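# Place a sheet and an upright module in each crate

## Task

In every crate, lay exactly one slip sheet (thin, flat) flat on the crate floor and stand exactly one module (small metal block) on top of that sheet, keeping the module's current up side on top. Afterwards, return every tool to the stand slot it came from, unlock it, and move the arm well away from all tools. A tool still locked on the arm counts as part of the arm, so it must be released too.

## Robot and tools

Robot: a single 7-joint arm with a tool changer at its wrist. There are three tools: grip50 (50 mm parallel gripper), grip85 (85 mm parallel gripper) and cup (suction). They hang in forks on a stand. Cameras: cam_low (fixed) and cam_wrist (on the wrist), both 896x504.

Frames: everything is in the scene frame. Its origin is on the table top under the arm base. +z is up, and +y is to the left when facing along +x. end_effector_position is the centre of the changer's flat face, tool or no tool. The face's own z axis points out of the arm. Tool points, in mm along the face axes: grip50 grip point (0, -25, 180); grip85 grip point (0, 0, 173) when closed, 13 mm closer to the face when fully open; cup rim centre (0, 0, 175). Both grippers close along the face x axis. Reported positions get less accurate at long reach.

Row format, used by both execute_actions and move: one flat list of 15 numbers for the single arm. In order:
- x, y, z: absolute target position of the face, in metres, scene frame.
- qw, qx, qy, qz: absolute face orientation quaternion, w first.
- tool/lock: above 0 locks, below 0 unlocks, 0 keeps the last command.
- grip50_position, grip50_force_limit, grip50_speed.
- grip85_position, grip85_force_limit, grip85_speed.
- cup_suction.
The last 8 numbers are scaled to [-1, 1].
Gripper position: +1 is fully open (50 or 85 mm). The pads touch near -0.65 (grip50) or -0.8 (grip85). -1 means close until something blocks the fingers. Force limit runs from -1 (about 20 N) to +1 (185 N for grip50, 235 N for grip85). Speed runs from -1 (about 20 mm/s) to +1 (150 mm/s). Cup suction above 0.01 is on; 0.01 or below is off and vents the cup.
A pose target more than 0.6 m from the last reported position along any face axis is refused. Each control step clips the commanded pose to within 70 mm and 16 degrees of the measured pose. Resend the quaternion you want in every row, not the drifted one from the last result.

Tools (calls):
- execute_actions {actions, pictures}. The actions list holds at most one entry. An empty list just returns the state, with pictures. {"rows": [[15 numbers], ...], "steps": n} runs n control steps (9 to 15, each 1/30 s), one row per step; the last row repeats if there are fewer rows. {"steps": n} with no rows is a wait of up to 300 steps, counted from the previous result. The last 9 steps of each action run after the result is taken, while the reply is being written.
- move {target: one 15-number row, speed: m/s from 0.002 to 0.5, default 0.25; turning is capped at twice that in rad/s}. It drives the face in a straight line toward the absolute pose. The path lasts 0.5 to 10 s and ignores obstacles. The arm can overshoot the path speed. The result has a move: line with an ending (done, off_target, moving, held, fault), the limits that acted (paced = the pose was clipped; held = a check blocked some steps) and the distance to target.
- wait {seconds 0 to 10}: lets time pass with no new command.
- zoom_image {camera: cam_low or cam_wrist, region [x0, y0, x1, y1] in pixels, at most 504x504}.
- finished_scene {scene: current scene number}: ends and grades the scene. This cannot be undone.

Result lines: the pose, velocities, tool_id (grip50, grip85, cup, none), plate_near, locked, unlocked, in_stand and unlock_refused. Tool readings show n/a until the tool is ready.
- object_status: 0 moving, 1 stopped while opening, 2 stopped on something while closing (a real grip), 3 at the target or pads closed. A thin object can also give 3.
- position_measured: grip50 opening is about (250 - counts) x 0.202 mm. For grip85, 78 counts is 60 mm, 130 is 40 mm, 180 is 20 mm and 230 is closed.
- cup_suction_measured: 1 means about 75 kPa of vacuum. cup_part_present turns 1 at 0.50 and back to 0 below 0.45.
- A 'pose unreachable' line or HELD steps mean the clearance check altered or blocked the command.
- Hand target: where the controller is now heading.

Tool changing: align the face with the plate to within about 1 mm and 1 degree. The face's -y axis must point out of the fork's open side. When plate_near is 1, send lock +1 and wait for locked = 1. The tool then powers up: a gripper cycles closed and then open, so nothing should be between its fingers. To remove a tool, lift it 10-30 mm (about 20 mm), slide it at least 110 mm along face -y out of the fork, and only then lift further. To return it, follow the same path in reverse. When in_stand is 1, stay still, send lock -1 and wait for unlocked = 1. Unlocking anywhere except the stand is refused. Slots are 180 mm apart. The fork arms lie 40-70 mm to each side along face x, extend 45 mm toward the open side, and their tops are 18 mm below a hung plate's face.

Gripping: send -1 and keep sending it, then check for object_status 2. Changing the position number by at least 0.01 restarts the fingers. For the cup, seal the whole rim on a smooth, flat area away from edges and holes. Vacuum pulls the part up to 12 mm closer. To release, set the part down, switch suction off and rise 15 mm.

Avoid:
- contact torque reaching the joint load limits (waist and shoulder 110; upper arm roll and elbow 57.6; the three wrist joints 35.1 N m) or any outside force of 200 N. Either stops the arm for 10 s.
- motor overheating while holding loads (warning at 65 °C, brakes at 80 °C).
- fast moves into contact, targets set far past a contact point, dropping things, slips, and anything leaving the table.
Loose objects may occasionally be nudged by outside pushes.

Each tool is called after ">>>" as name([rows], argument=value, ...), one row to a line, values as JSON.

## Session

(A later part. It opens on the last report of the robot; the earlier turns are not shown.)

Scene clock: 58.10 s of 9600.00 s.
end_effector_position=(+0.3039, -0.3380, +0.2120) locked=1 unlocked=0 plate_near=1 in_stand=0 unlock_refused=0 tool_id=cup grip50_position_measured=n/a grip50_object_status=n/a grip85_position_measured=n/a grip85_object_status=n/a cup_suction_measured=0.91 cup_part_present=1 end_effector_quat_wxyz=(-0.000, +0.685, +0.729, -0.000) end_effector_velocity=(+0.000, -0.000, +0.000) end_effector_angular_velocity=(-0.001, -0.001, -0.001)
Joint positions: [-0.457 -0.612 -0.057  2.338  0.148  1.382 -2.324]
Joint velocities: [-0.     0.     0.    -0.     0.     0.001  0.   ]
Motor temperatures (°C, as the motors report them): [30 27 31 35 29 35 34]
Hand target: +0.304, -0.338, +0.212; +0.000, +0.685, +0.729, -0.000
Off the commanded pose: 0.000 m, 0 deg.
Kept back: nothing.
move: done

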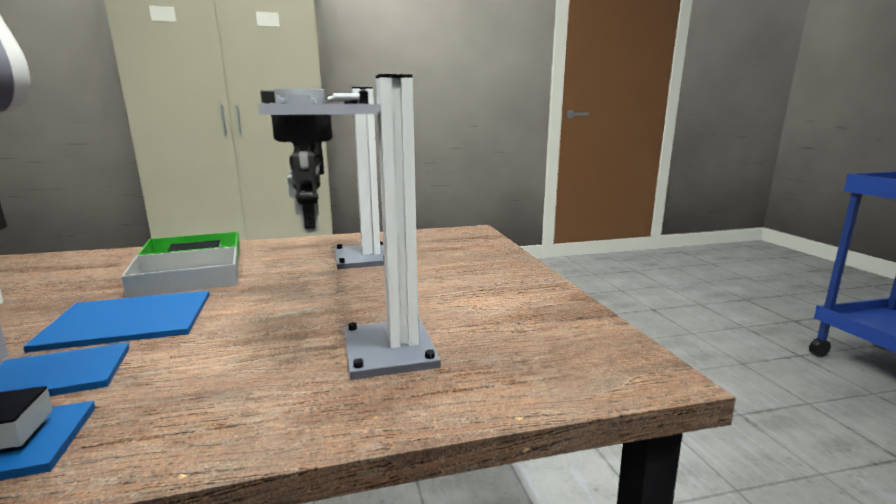

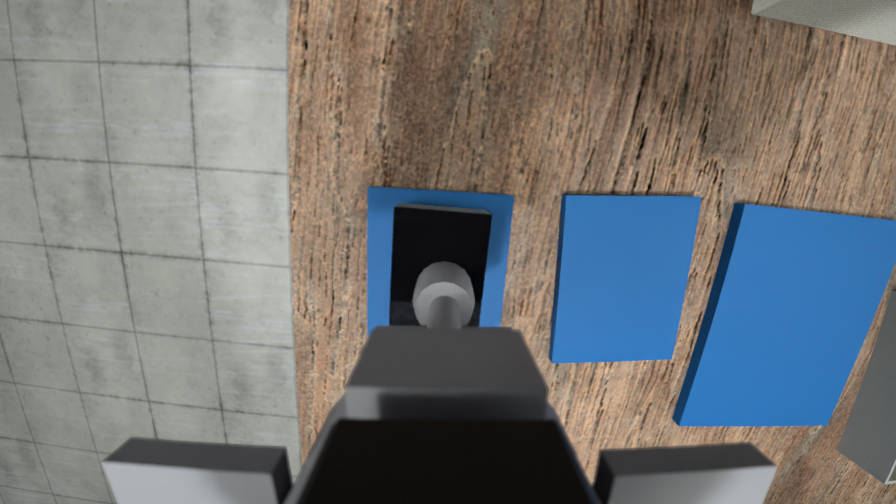

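Rotate 4° extra: quat (.643,.766).

>>> move(target=[0.35,-0.3,0.28,0,0.685,0.729,0,0,1,0,0,1,0,0,1], speed=0.08)

>>> move(target=[0.38,0.168,0.28,0,0.643,0.766,0,0,1,0,0,1,0,0,1], speed=0.15)

>>> move(target=[0.38,0.168,0.212,0,0.643,0.766,0,0,1,0,0,1,0,0,1], speed=0.08)

>>> move(target=[0.38,0.168,0.2,0,0.643,0.766,0,0,1,0,0,1,0,0,1], speed=0.015)

>>> move(target=[0.38,0.168,0.207,0,0.643,0.766,0,0,1,0,0,1,0,0,0], speed=0.007)

>>> move(target=[0.38,0.168,0.3,0,0.643,0.766,0,0,1,0,0,1,0,0,0])

>>> move(target=[0.5,0.173,0.381,0,0.7071,0.7071,0,0,1,0,0,1,0,0,0])

>>> move(target=[0.6367,0.173,0.381,0,0.7071,0.7071,0,0,1,0,0,1,0,0,0], speed=0.1)

>>> move(target=[0.6367,0.173,0.3608,0,0.7071,0.7071,0,0,1,0,0,1,0,0,0], speed=0.02)

>>> execute_actions([
  {"rows":[[0.6367,0.173,0.3608,0,0.7071,0.7071,0,-1,1,0,0,1,0,0,0]]},
])

>>> execute_actions([
  {"steps":35},
])

Scene clock: 60.37 s of 9600.00 s.
end_effector_position=(+0.3502, -0.2999, +0.2798) locked=1 unlocked=0 plate_near=1 in_stand=0 unlock_refused=0 tool_id=cup grip50_position_measured=n/a grip50_object_status=n/a grip85_position_measured=n/a grip85_object_status=n/a cup_suction_measured=0.99 cup_part_present=1 end_effector_quat_wxyz=(-0.000, +0.685, +0.729, +0.000) end_effector_velocity=(-0.000, -0.000, -0.000) end_effector_angular_velocity=(+0.000, -0.000, -0.001)
Joint positions: [-0.3   -0.404 -0.103  2.356  0.097  1.191 -2.16 ]
Joint velocities: [-0. -0. -0. -0.  0.  0. -0.]
Motor temperatures (°C, as the motors report them): [30 27 31 35 29 35 34]
Hand target: +0.350, -0.300, +0.280; -0.000, +0.685, +0.729, +0.000
Off the commanded pose: 0.000 m, 0 deg.
Kept back: nothing.
move: done

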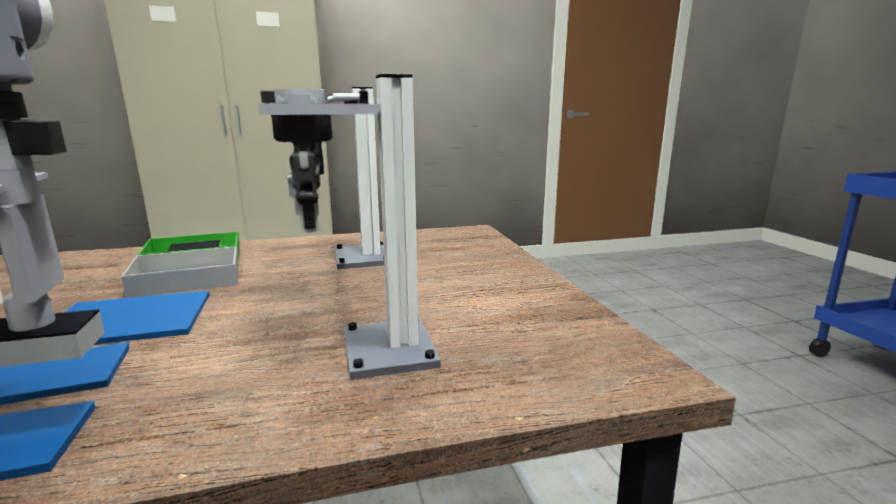

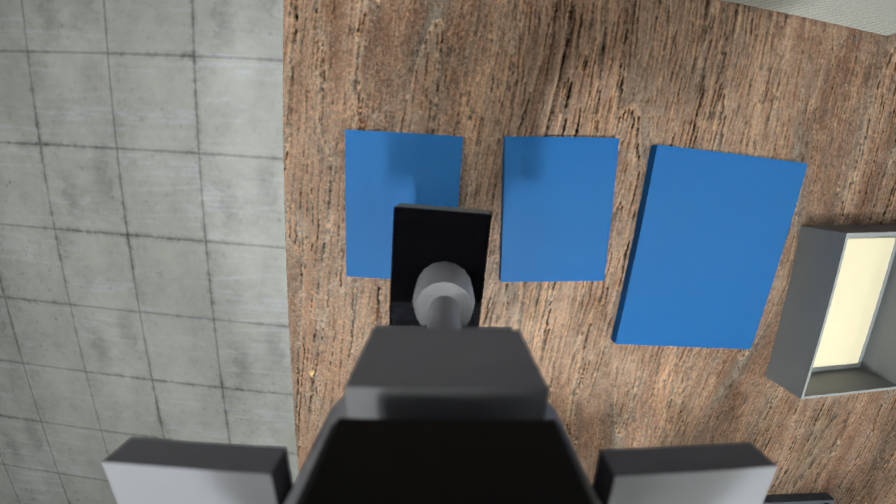

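Scene clock: 63.80 s of 9600.00 s.
end_effector_position=(+0.3805, +0.1670, +0.2799) locked=1 unlocked=0 plate_near=1 in_stand=0 unlock_refused=0 tool_id=cup grip50_position_measured=n/a grip50_object_status=n/a grip85_position_measured=n/a grip85_object_status=n/a cup_suction_measured=0.99 cup_part_present=1 end_effector_quat_wxyz=(+0.001, +0.643, +0.766, -0.001) end_effector_velocity=(+0.000, -0.001, +0.000) end_effector_angular_velocity=(+0.000, -0.000, -0.001)
Joint positions: [ 0.689 -0.356  0.033  2.49  -0.07   1.27  -1.001]
Joint velocities: [-0.002  0.    -0.     0.     0.     0.    -0.   ]
Motor temperatures (°C, as the motors report them): [30 27 31 35 29 35 34]
Hand target: +0.381, +0.167, +0.280; +0.001, +0.643, +0.766, -0.001
Off the commanded pose: 0.001 m, 0 deg.
Kept back: nothing.
move: done

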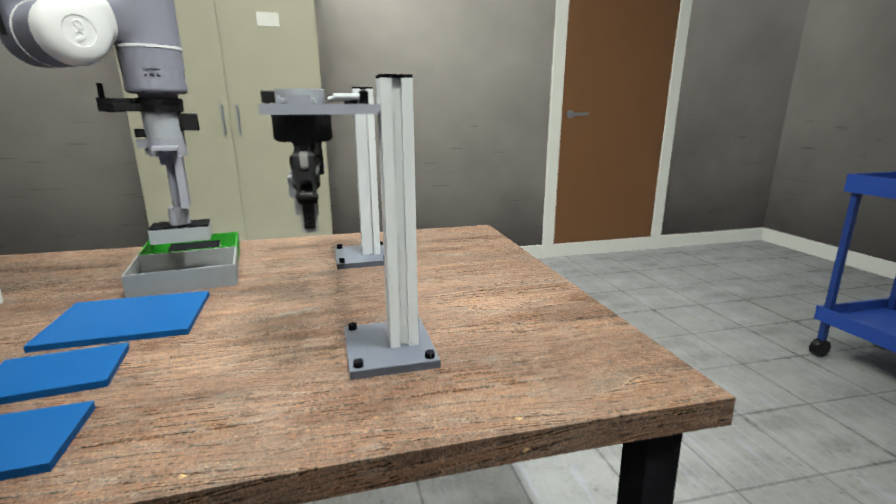

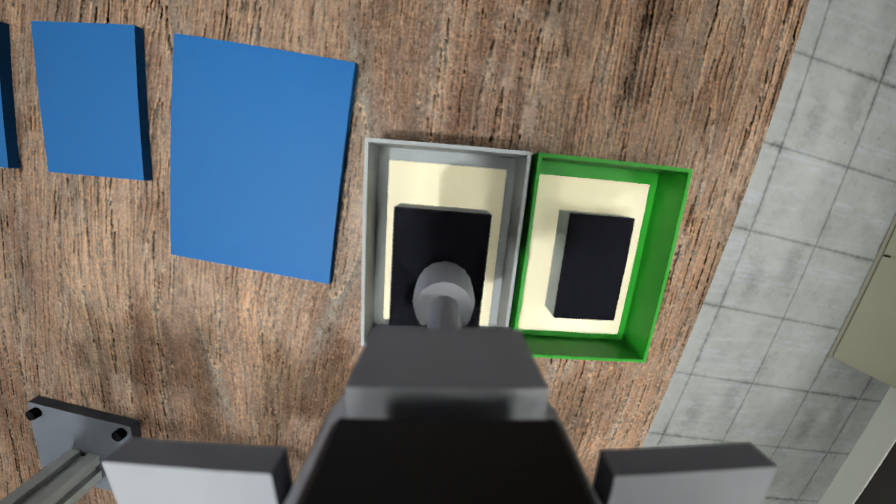

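Scene clock: 64.93 s of 9600.00 s.
end_effector_position=(+0.3800, +0.1678, +0.2121) locked=1 unlocked=0 plate_near=1 in_stand=0 unlock_refused=0 tool_id=cup grip50_position_measured=n/a grip50_object_status=n/a grip85_position_measured=n/a grip85_object_status=n/a cup_suction_measured=0.99 cup_part_present=1 end_effector_quat_wxyz=(+0.001, +0.643, +0.766, -0.000) end_effector_velocity=(-0.000, +0.000, +0.000) end_effector_angular_velocity=(-0.000, +0.000, +0.001)
Joint positions: [ 0.721 -0.593 -0.005  2.479 -0.08   1.498 -0.991]
Joint velocities: [ 0.     0.001  0.     0.001  0.     0.    -0.   ]
Motor temperatures (°C, as the motors report them): [30 27 31 35 29 35 34]
Hand target: +0.380, +0.168, +0.212; +0.001, +0.643, +0.766, -0.000
Off the commanded pose: 0.000 m, 0 deg.
Kept back: nothing.
move: done

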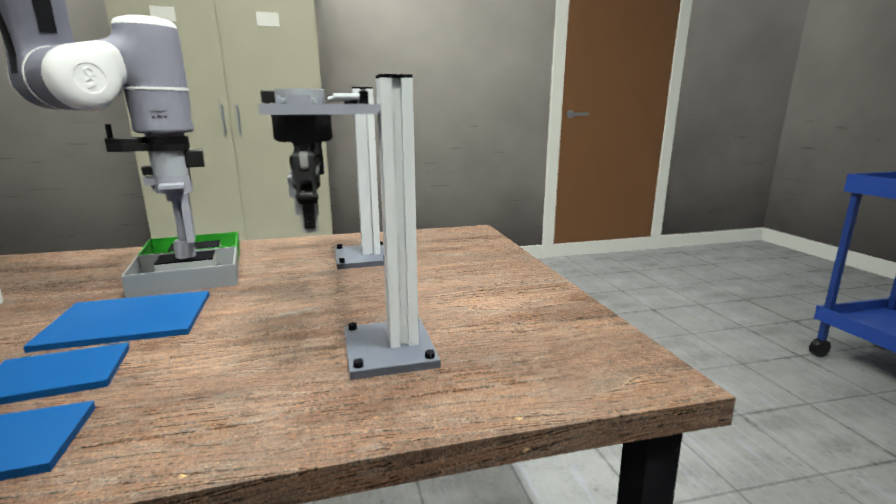

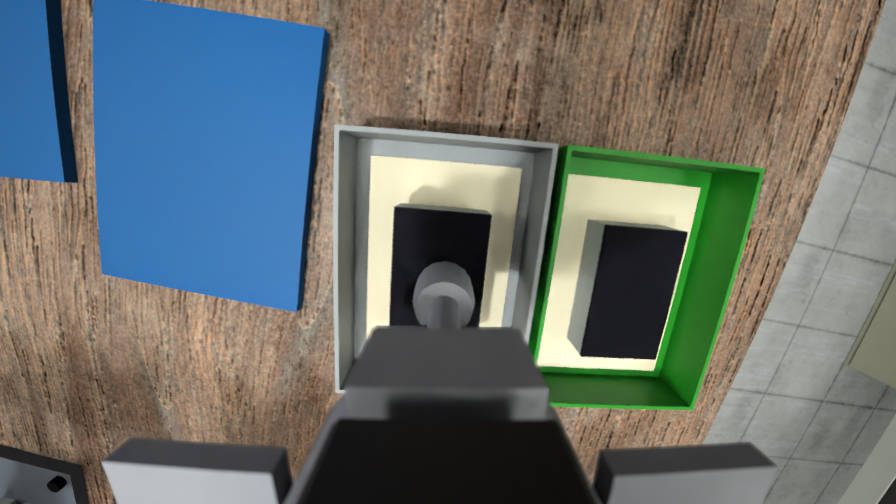

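Scene clock: 65.97 s of 9600.00 s.
end_effector_position=(+0.3799, +0.1679, +0.1999) locked=1 unlocked=0 plate_near=1 in_stand=0 unlock_refused=0 tool_id=cup grip50_position_measured=n/a grip50_object_status=n/a grip85_position_measured=n/a grip85_object_status=n/a cup_suction_measured=0.99 cup_part_present=1 end_effector_quat_wxyz=(+0.000, +0.643, +0.766, -0.000) end_effector_velocity=(+0.000, +0.000, +0.000) end_effector_angular_velocity=(+0.000, -0.000, +0.001)
Joint positions: [ 0.723 -0.636 -0.007  2.471 -0.08   1.534 -0.991]
Joint velocities: [ 0.     0.     0.    -0.    -0.    -0.    -0.001]
Motor temperatures (°C, as the motors report them): [30 27 31 35 29 35 34]
Hand target: +0.380, +0.168, +0.200; +0.000, +0.643, +0.766, -0.000
Off the commanded pose: 0.000 m, 0 deg.
Kept back: nothing.
move: done

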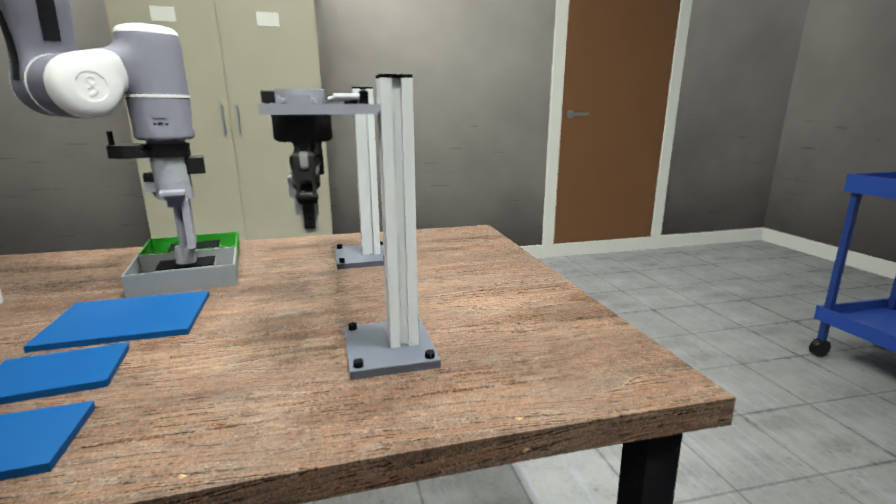

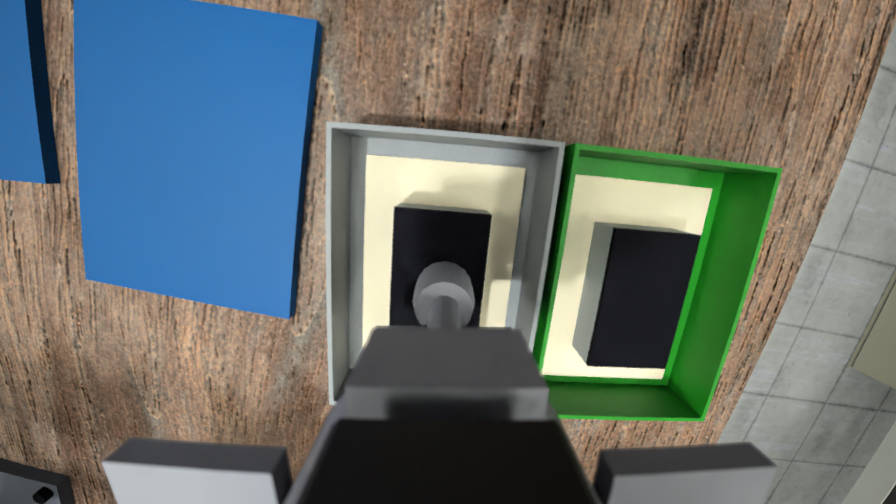

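Scene clock: 67.20 s of 9600.00 s.
end_effector_position=(+0.3801, +0.1681, +0.2071) locked=1 unlocked=0 plate_near=1 in_stand=0 unlock_refused=0 tool_id=cup grip50_position_measured=n/a grip50_object_status=n/a grip85_position_measured=n/a grip85_object_status=n/a cup_suction_measured=0.00 cup_part_present=0 end_effector_quat_wxyz=(+0.000, +0.643, +0.766, +0.000) end_effector_velocity=(+0.000, -0.000, +0.000) end_effector_angular_velocity=(+0.000, +0.000, -0.001)
Joint positions: [ 0.72  -0.611 -0.005  2.475 -0.08   1.513 -0.991]
Joint velocities: [-0.     0.     0.    -0.     0.001 -0.     0.   ]
Motor temperatures (°C, as the motors report them): [30 27 31 35 29 35 34]
Hand target: +0.380, +0.168, +0.207; -0.000, +0.643, +0.766, +0.000
Off the commanded pose: 0.000 m, 0 deg.
Kept back: nothing.
move: done

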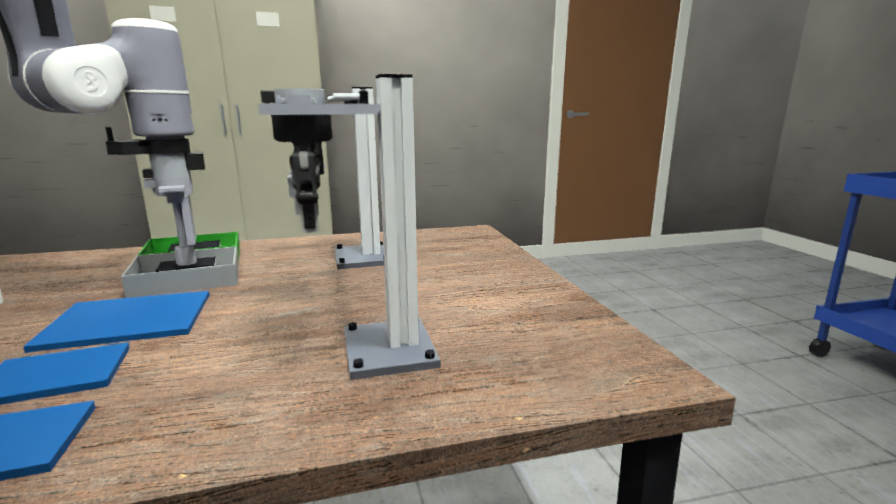

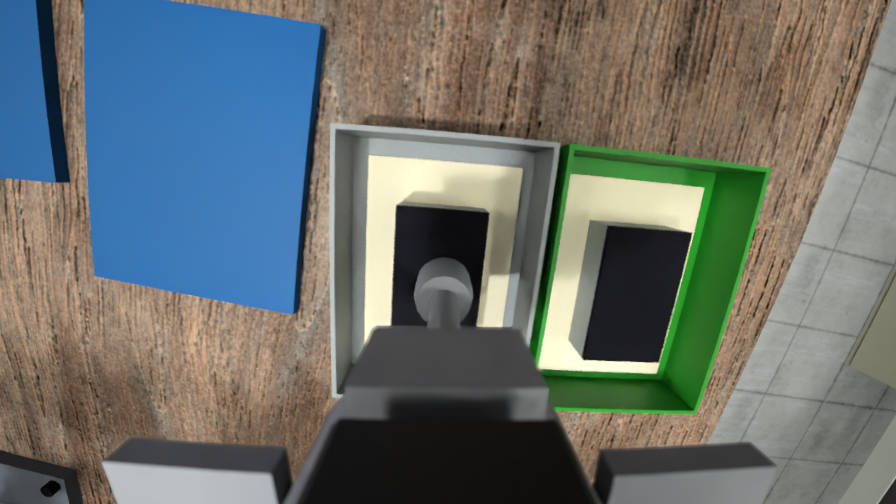

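Scene clock: 67.97 s of 9600.00 s.
end_effector_position=(+0.3798, +0.1684, +0.2997) locked=1 unlocked=0 plate_near=1 in_stand=0 unlock_refused=0 tool_id=cup grip50_position_measured=n/a grip50_object_status=n/a grip85_position_measured=n/a grip85_object_status=n/a cup_suction_measured=0.00 cup_part_present=0 end_effector_quat_wxyz=(-0.001, +0.643, +0.766, +0.000) end_effector_velocity=(+0.000, +0.000, -0.001) end_effector_angular_velocity=(+0.000, +0.000, -0.001)
Joint positions: [ 0.677 -0.291  0.051  2.483 -0.056  1.2   -1.008]
Joint velocities: [-0.    -0.002  0.    -0.     0.     0.002  0.001]
Motor temperatures (°C, as the motors report them): [30 27 31 35 29 35 34]
Hand target: +0.380, +0.168, +0.300; -0.001, +0.643, +0.766, +0.000
Off the commanded pose: 0.000 m, 0 deg.
Kept back: nothing.
move: done

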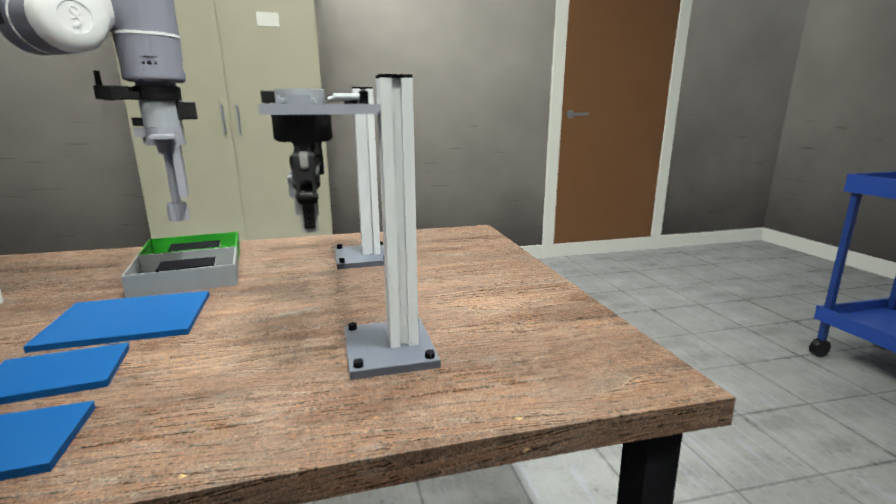

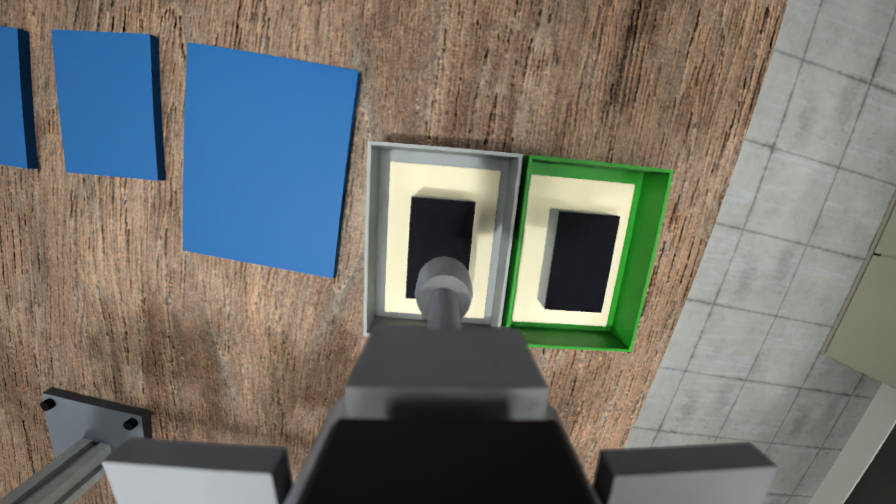

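Scene clock: 69.00 s of 9600.00 s.
end_effector_position=(+0.4999, +0.1733, +0.3807) locked=1 unlocked=0 plate_near=1 in_stand=0 unlock_refused=0 tool_id=cup grip50_position_measured=n/a grip50_object_status=n/a grip85_position_measured=n/a grip85_object_status=n/a cup_suction_measured=0.00 cup_part_present=0 end_effector_quat_wxyz=(-0.001, +0.707, +0.707, +0.000) end_effector_velocity=(-0.000, -0.000, -0.000) end_effector_angular_velocity=(+0.000, +0.001, -0.000)
Joint positions: [ 0.607 -0.287 -0.012  2.113 -0.004  0.828 -1.014]
Joint velocities: [-0.    -0.    -0.     0.     0.001 -0.     0.   ]
Motor temperatures (°C, as the motors report them): [30 27 31 35 29 35 34]
Hand target: +0.500, +0.173, +0.381; -0.001, +0.707, +0.707, +0.000
Off the commanded pose: 0.000 m, 0 deg.
Kept back: nothing.
move: done

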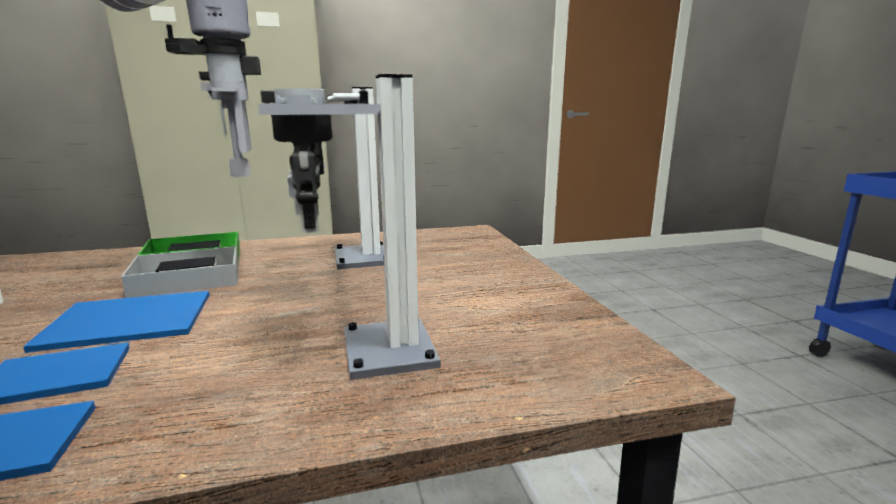

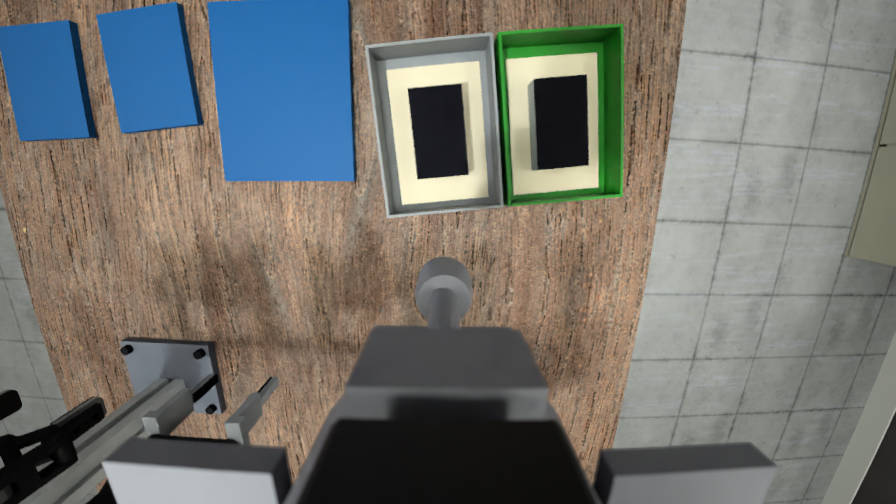

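Scene clock: 70.67 s of 9600.00 s.
end_effector_position=(+0.6367, +0.1732, +0.3809) locked=1 unlocked=0 plate_near=1 in_stand=0 unlock_refused=0 tool_id=cup grip50_position_measured=n/a grip50_object_status=n/a grip85_position_measured=n/a grip85_object_status=n/a cup_suction_measured=0.00 cup_part_present=0 end_effector_quat_wxyz=(+0.000, +0.707, +0.707, -0.000) end_effector_velocity=(+0.000, +0.000, +0.001) end_effector_angular_velocity=(+0.001, -0.001, -0.000)
Joint positions: [ 0.53  -0.55  -0.055  1.687  0.027  0.665 -1.147]
Joint velocities: [-0.     0.001  0.    -0.     0.     0.     0.   ]
Motor temperatures (°C, as the motors report them): [30 27 31 35 29 35 34]
Hand target: +0.637, +0.173, +0.381; +0.000, +0.707, +0.707, +0.000
Off the commanded pose: 0.000 m, 0 deg.
Kept back: nothing.
move: done

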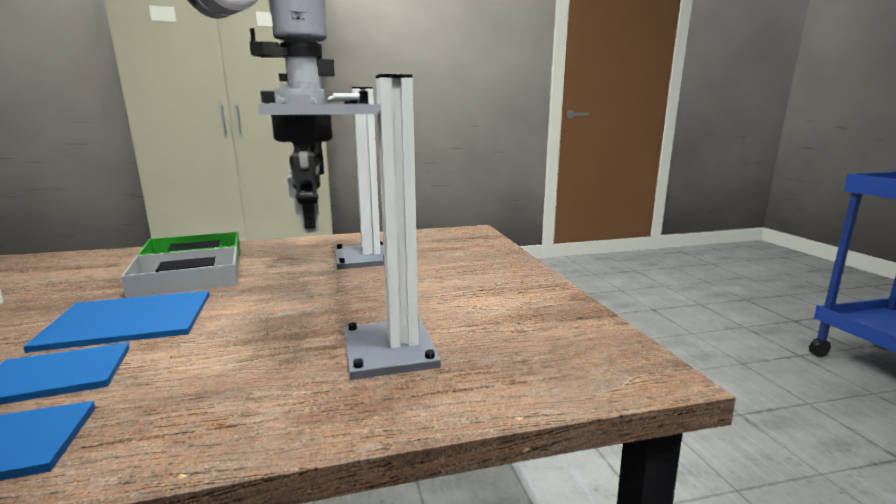

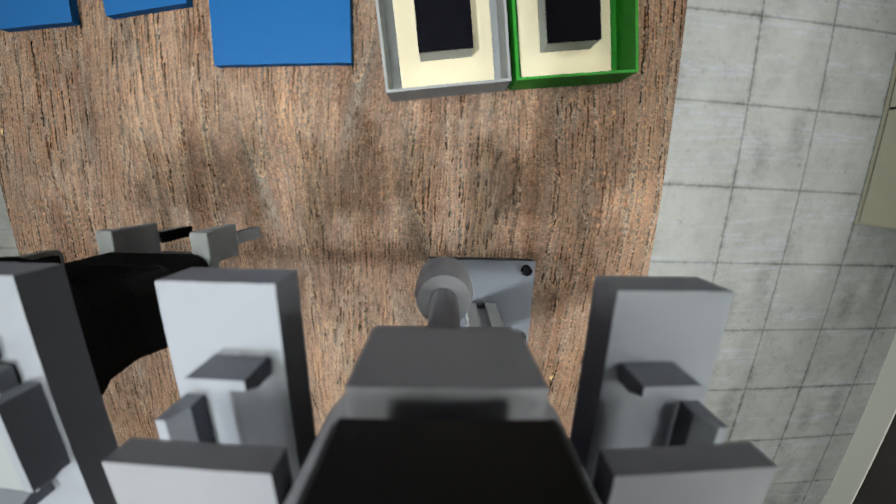

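Scene clock: 71.90 s of 9600.00 s.
end_effector_position=(+0.6367, +0.1730, +0.3608) locked=1 unlocked=0 plate_near=1 in_stand=1 unlock_refused=0 tool_id=cup grip50_position_measured=n/a grip50_object_status=n/a grip85_position_measured=n/a grip85_object_status=n/a cup_suction_measured=0.00 cup_part_present=0 end_effector_quat_wxyz=(+0.000, +0.707, +0.707, -0.000) end_effector_velocity=(+0.000, +0.000, +0.000) end_effector_angular_velocity=(+0.001, -0.000, +0.000)
Joint positions: [ 0.53  -0.58  -0.055  1.699  0.029  0.707 -1.148]
Joint velocities: [-0.  0.  0. -0.  0.  0. -0.]
Motor temperatures (°C, as the motors report them): [30 27 31 35 29 35 34]
Hand target: +0.637, +0.173, +0.361; +0.000, +0.707, +0.707, -0.000
Off the commanded pose: 0.000 m, 0 deg.
Kept back: nothing.
move: done

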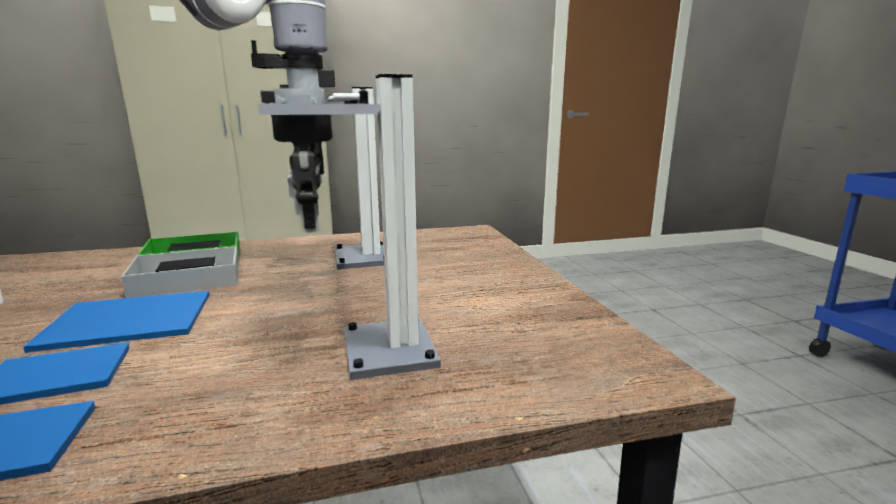

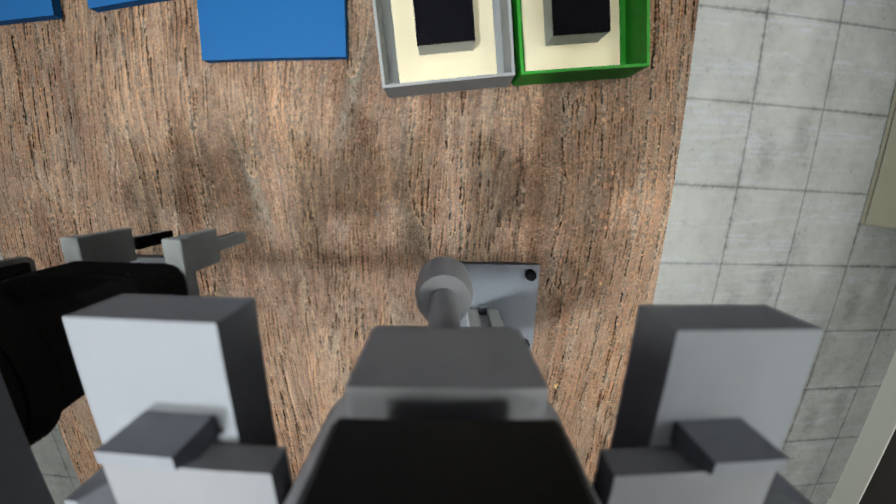

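Scene clock: 72.10 s of 9600.00 s.
end_effector_position=(+0.6366, +0.1730, +0.3605) locked=0 unlocked=0 plate_near=1 in_stand=1 unlock_refused=0 tool_id=none grip50_position_measured=n/a grip50_object_status=n/a grip85_position_measured=n/a grip85_object_status=n/a cup_suction_measured=n/a cup_part_present=n/a end_effector_quat_wxyz=(-0.000, +0.707, +0.707, -0.000) end_effector_velocity=(+0.001, +0.000, +0.003) end_effector_angular_velocity=(+0.002, -0.005, -0.000)
Joint positions: [ 0.529 -0.581 -0.055  1.699  0.029  0.707 -1.148]
Joint velocities: [-0.     0.003 -0.    -0.003 -0.    -0.     0.   ]
Motor temperatures (°C, as the motors report them): [30 27 31 35 29 35 34]
Steps of this call (steps 1 to 6: the first 6 steps of this action). Readings (end_effector_position | what the end effector reports):
1: (+0.6366, +0.1730, +0.3606) | locked=1 unlocked=0 plate_near=1 in_stand=1 unlock_refused=0 tool_id=cup grip50_position_measured=n/a grip50_object_status=n/a grip85_position_measured=n/a grip85_object_status=n/a cup_suction_measured=0.00 cup_part_present=0
2: (+0.6365, +0.1730, +0.3604) | locked=1 unlocked=0 plate_near=1 in_stand=1 unlock_refused=0 tool_id=cup grip50_position_measured=n/a grip50_object_status=n/a grip85_position_measured=n/a grip85_object_status=n/a cup_suction_measured=0.00 cup_part_present=0
4: (+0.6365, +0.1730, +0.3604) | locked=1 unlocked=0 plate_near=1 in_stand=1 unlock_refused=0 tool_id=cup grip50_position_measured=n/a grip50_object_status=n/a grip85_position_measured=n/a grip85_object_status=n/a cup_suction_measured=0.00 cup_part_present=0
6: the state above

Scene clock: 73.27 s of 9600.00 s.
end_effector_position=(+0.6366, +0.1730, +0.3607) locked=0 unlocked=1 plate_near=1 in_stand=1 unlock_refused=0 tool_id=none grip50_position_measured=n/a grip50_object_status=n/a grip85_position_measured=n/a grip85_object_status=n/a cup_suction_measured=n/a cup_part_present=n/a end_effector_quat_wxyz=(-0.000, +0.707, +0.707, -0.000) end_effector_velocity=(-0.000, +0.000, -0.000) end_effector_angular_velocity=(-0.000, +0.000, +0.000)
Joint positions: [ 0.529 -0.581 -0.055  1.699  0.029  0.707 -1.148]
Joint velocities: [ 0.  0.  0.  0. -0. -0. -0.]
Motor temperatures (°C, as the motors report them): [30 27 31 35 29 35 34]
Hand target: +0.637, +0.173, +0.361; -0.000, +0.707, +0.707, -0.000
Off the commanded pose: 0.000 m, 0 deg.
Kept back: nothing.
Steps of this call (steps 1 to 9: the last 9 steps of your previous action; steps 10 to 35: nothing new was sent). Readings (end_effector_position | what the end effector reports):
1: (+0.6366, +0.1730, +0.3606) | locked=0 unlocked=0 plate_near=1 in_stand=1 unlock_refused=0 tool_id=none grip50_position_measured=n/a grip50_object_status=n/a grip85_position_measured=n/a grip85_object_status=n/a cup_suction_measured=n/a cup_part_present=n/a
2: (+0.6366, +0.1730, +0.3607) | locked=0 unlocked=0 plate_near=1 in_stand=1 unlock_refused=0 tool_id=none grip50_position_measured=n/a grip50_object_status=n/a grip85_position_measured=n/a grip85_object_status=n/a cup_suction_measured=n/a cup_part_present=n/a
4: (+0.6366, +0.1730, +0.3607) | locked=0 unlocked=0 plate_near=1 in_stand=1 unlock_refused=0 tool_id=none grip50_position_measured=n/a grip50_object_status=n/a grip85_position_measured=n/a grip85_object_status=n/a cup_suction_measured=n/a cup_part_present=n/a
8: (+0.6366, +0.1730, +0.3607) | locked=0 unlocked=0 plate_near=1 in_stand=1 unlock_refused=0 tool_id=none grip50_position_measured=n/a grip50_object_status=n/a grip85_position_measured=n/a grip85_object_status=n/a cup_suction_measured=n/a cup_part_present=n/a
35: the state above

>>> move(target=[0.6367,0.173,0.39,0,0.7071,0.7071,0,0,1,0,0,1,0,0,0], speed=0.06)

>>> move(target=[0.42,0.15,0.55,0,0.7071,0.7071,0,0,1,0,0,1,0,0,0])

>>> finished_scene(scene=2)

Scene clock: 74.33 s of 9600.00 s.
end_effector_position=(+0.6367, +0.1731, +0.3900) locked=0 unlocked=1 plate_near=0 in_stand=0 unlock_refused=0 tool_id=none grip50_position_measured=n/a grip50_object_status=n/a grip85_position_measured=n/a grip85_object_status=n/a cup_suction_measured=n/a cup_part_present=n/a end_effector_quat_wxyz=(-0.000, +0.707, +0.707, +0.000) end_effector_velocity=(-0.000, +0.000, -0.000) end_effector_angular_velocity=(+0.001, +0.000, -0.001)
Joint positions: [ 0.529 -0.537 -0.055  1.68   0.026  0.645 -1.146]
Joint velocities: [0.    0.    0.    0.    0.001 0.    0.001]
Motor temperatures (°C, as the motors report them): [30 27 31 35 29 35 34]
Hand target: +0.637, +0.173, +0.390; -0.000, +0.707, +0.707, +0.000
Off the commanded pose: 0.000 m, 0 deg.
Kept back: nothing.
move: done

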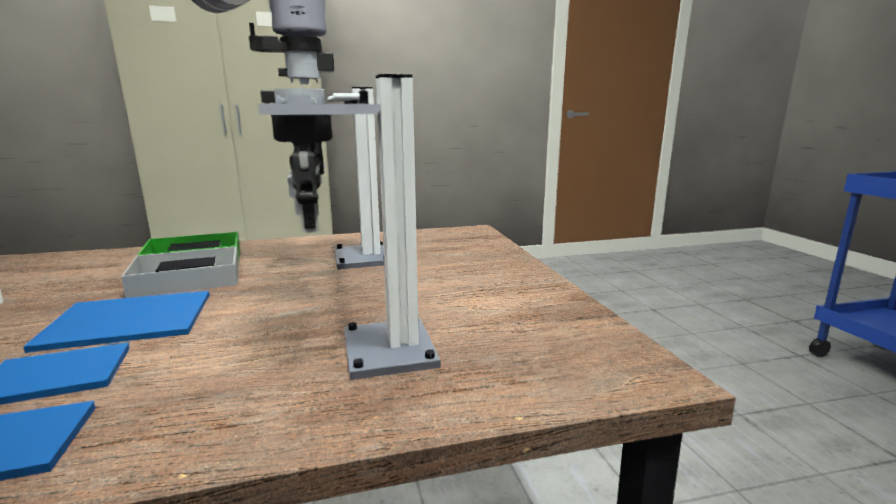

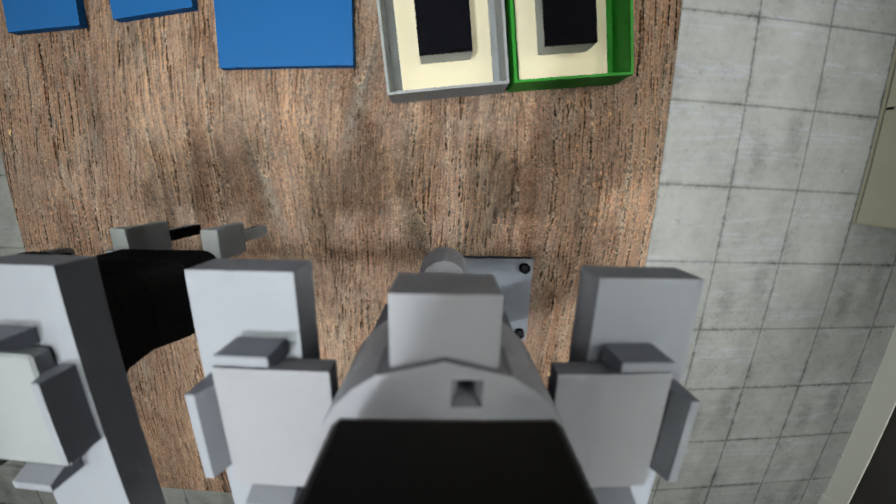

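Scene clock: 75.80 s of 9600.00 s.
end_effector_position=(+0.4202, +0.1501, +0.5499) locked=0 unlocked=1 plate_near=0 in_stand=0 unlock_refused=0 tool_id=none grip50_position_measured=n/a grip50_object_status=n/a grip85_position_measured=n/a grip85_object_status=n/a cup_suction_measured=n/a cup_part_present=n/a end_effector_quat_wxyz=(-0.001, +0.707, +0.707, -0.000) end_effector_velocity=(+0.000, -0.000, -0.000) end_effector_angular_velocity=(-0.000, +0.001, -0.000)
Joint positions: [ 0.574  0.149  0.072  2.091  0.005  0.37  -0.971]
Joint velocities: [-0.001 -0.001  0.    -0.    -0.     0.    -0.   ]
Motor temperatures (°C, as the motors report them): [30 27 31 35 29 35 34]
Hand target: +0.420, +0.150, +0.550; -0.001, +0.707, +0.707, +0.000
Off the commanded pose: 0.000 m, 0 deg.
Kept back: nothing.
move: done

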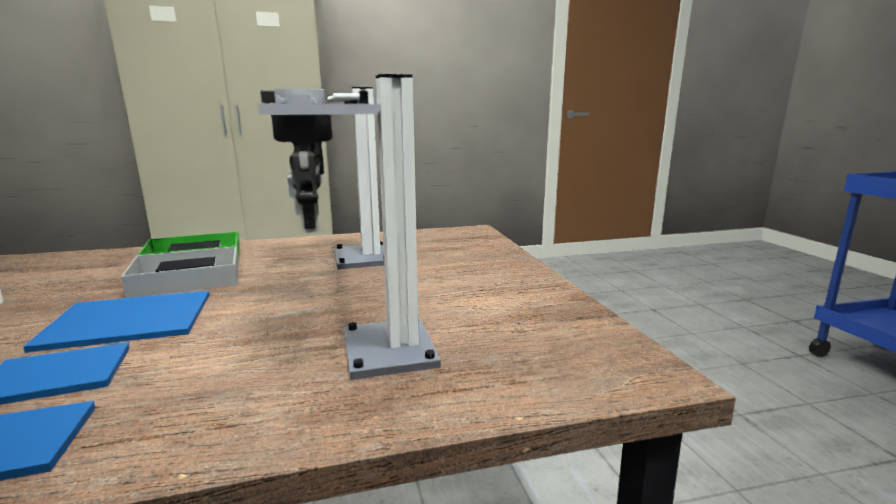

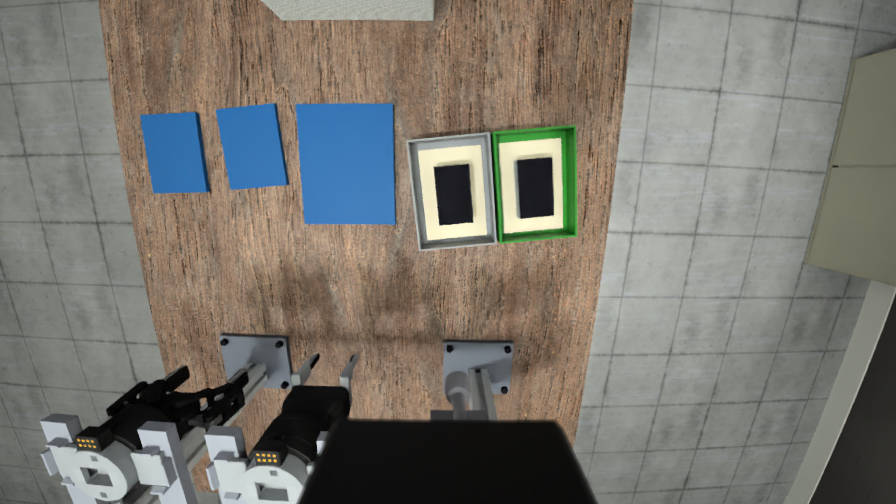

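The scene is finished: the task was done.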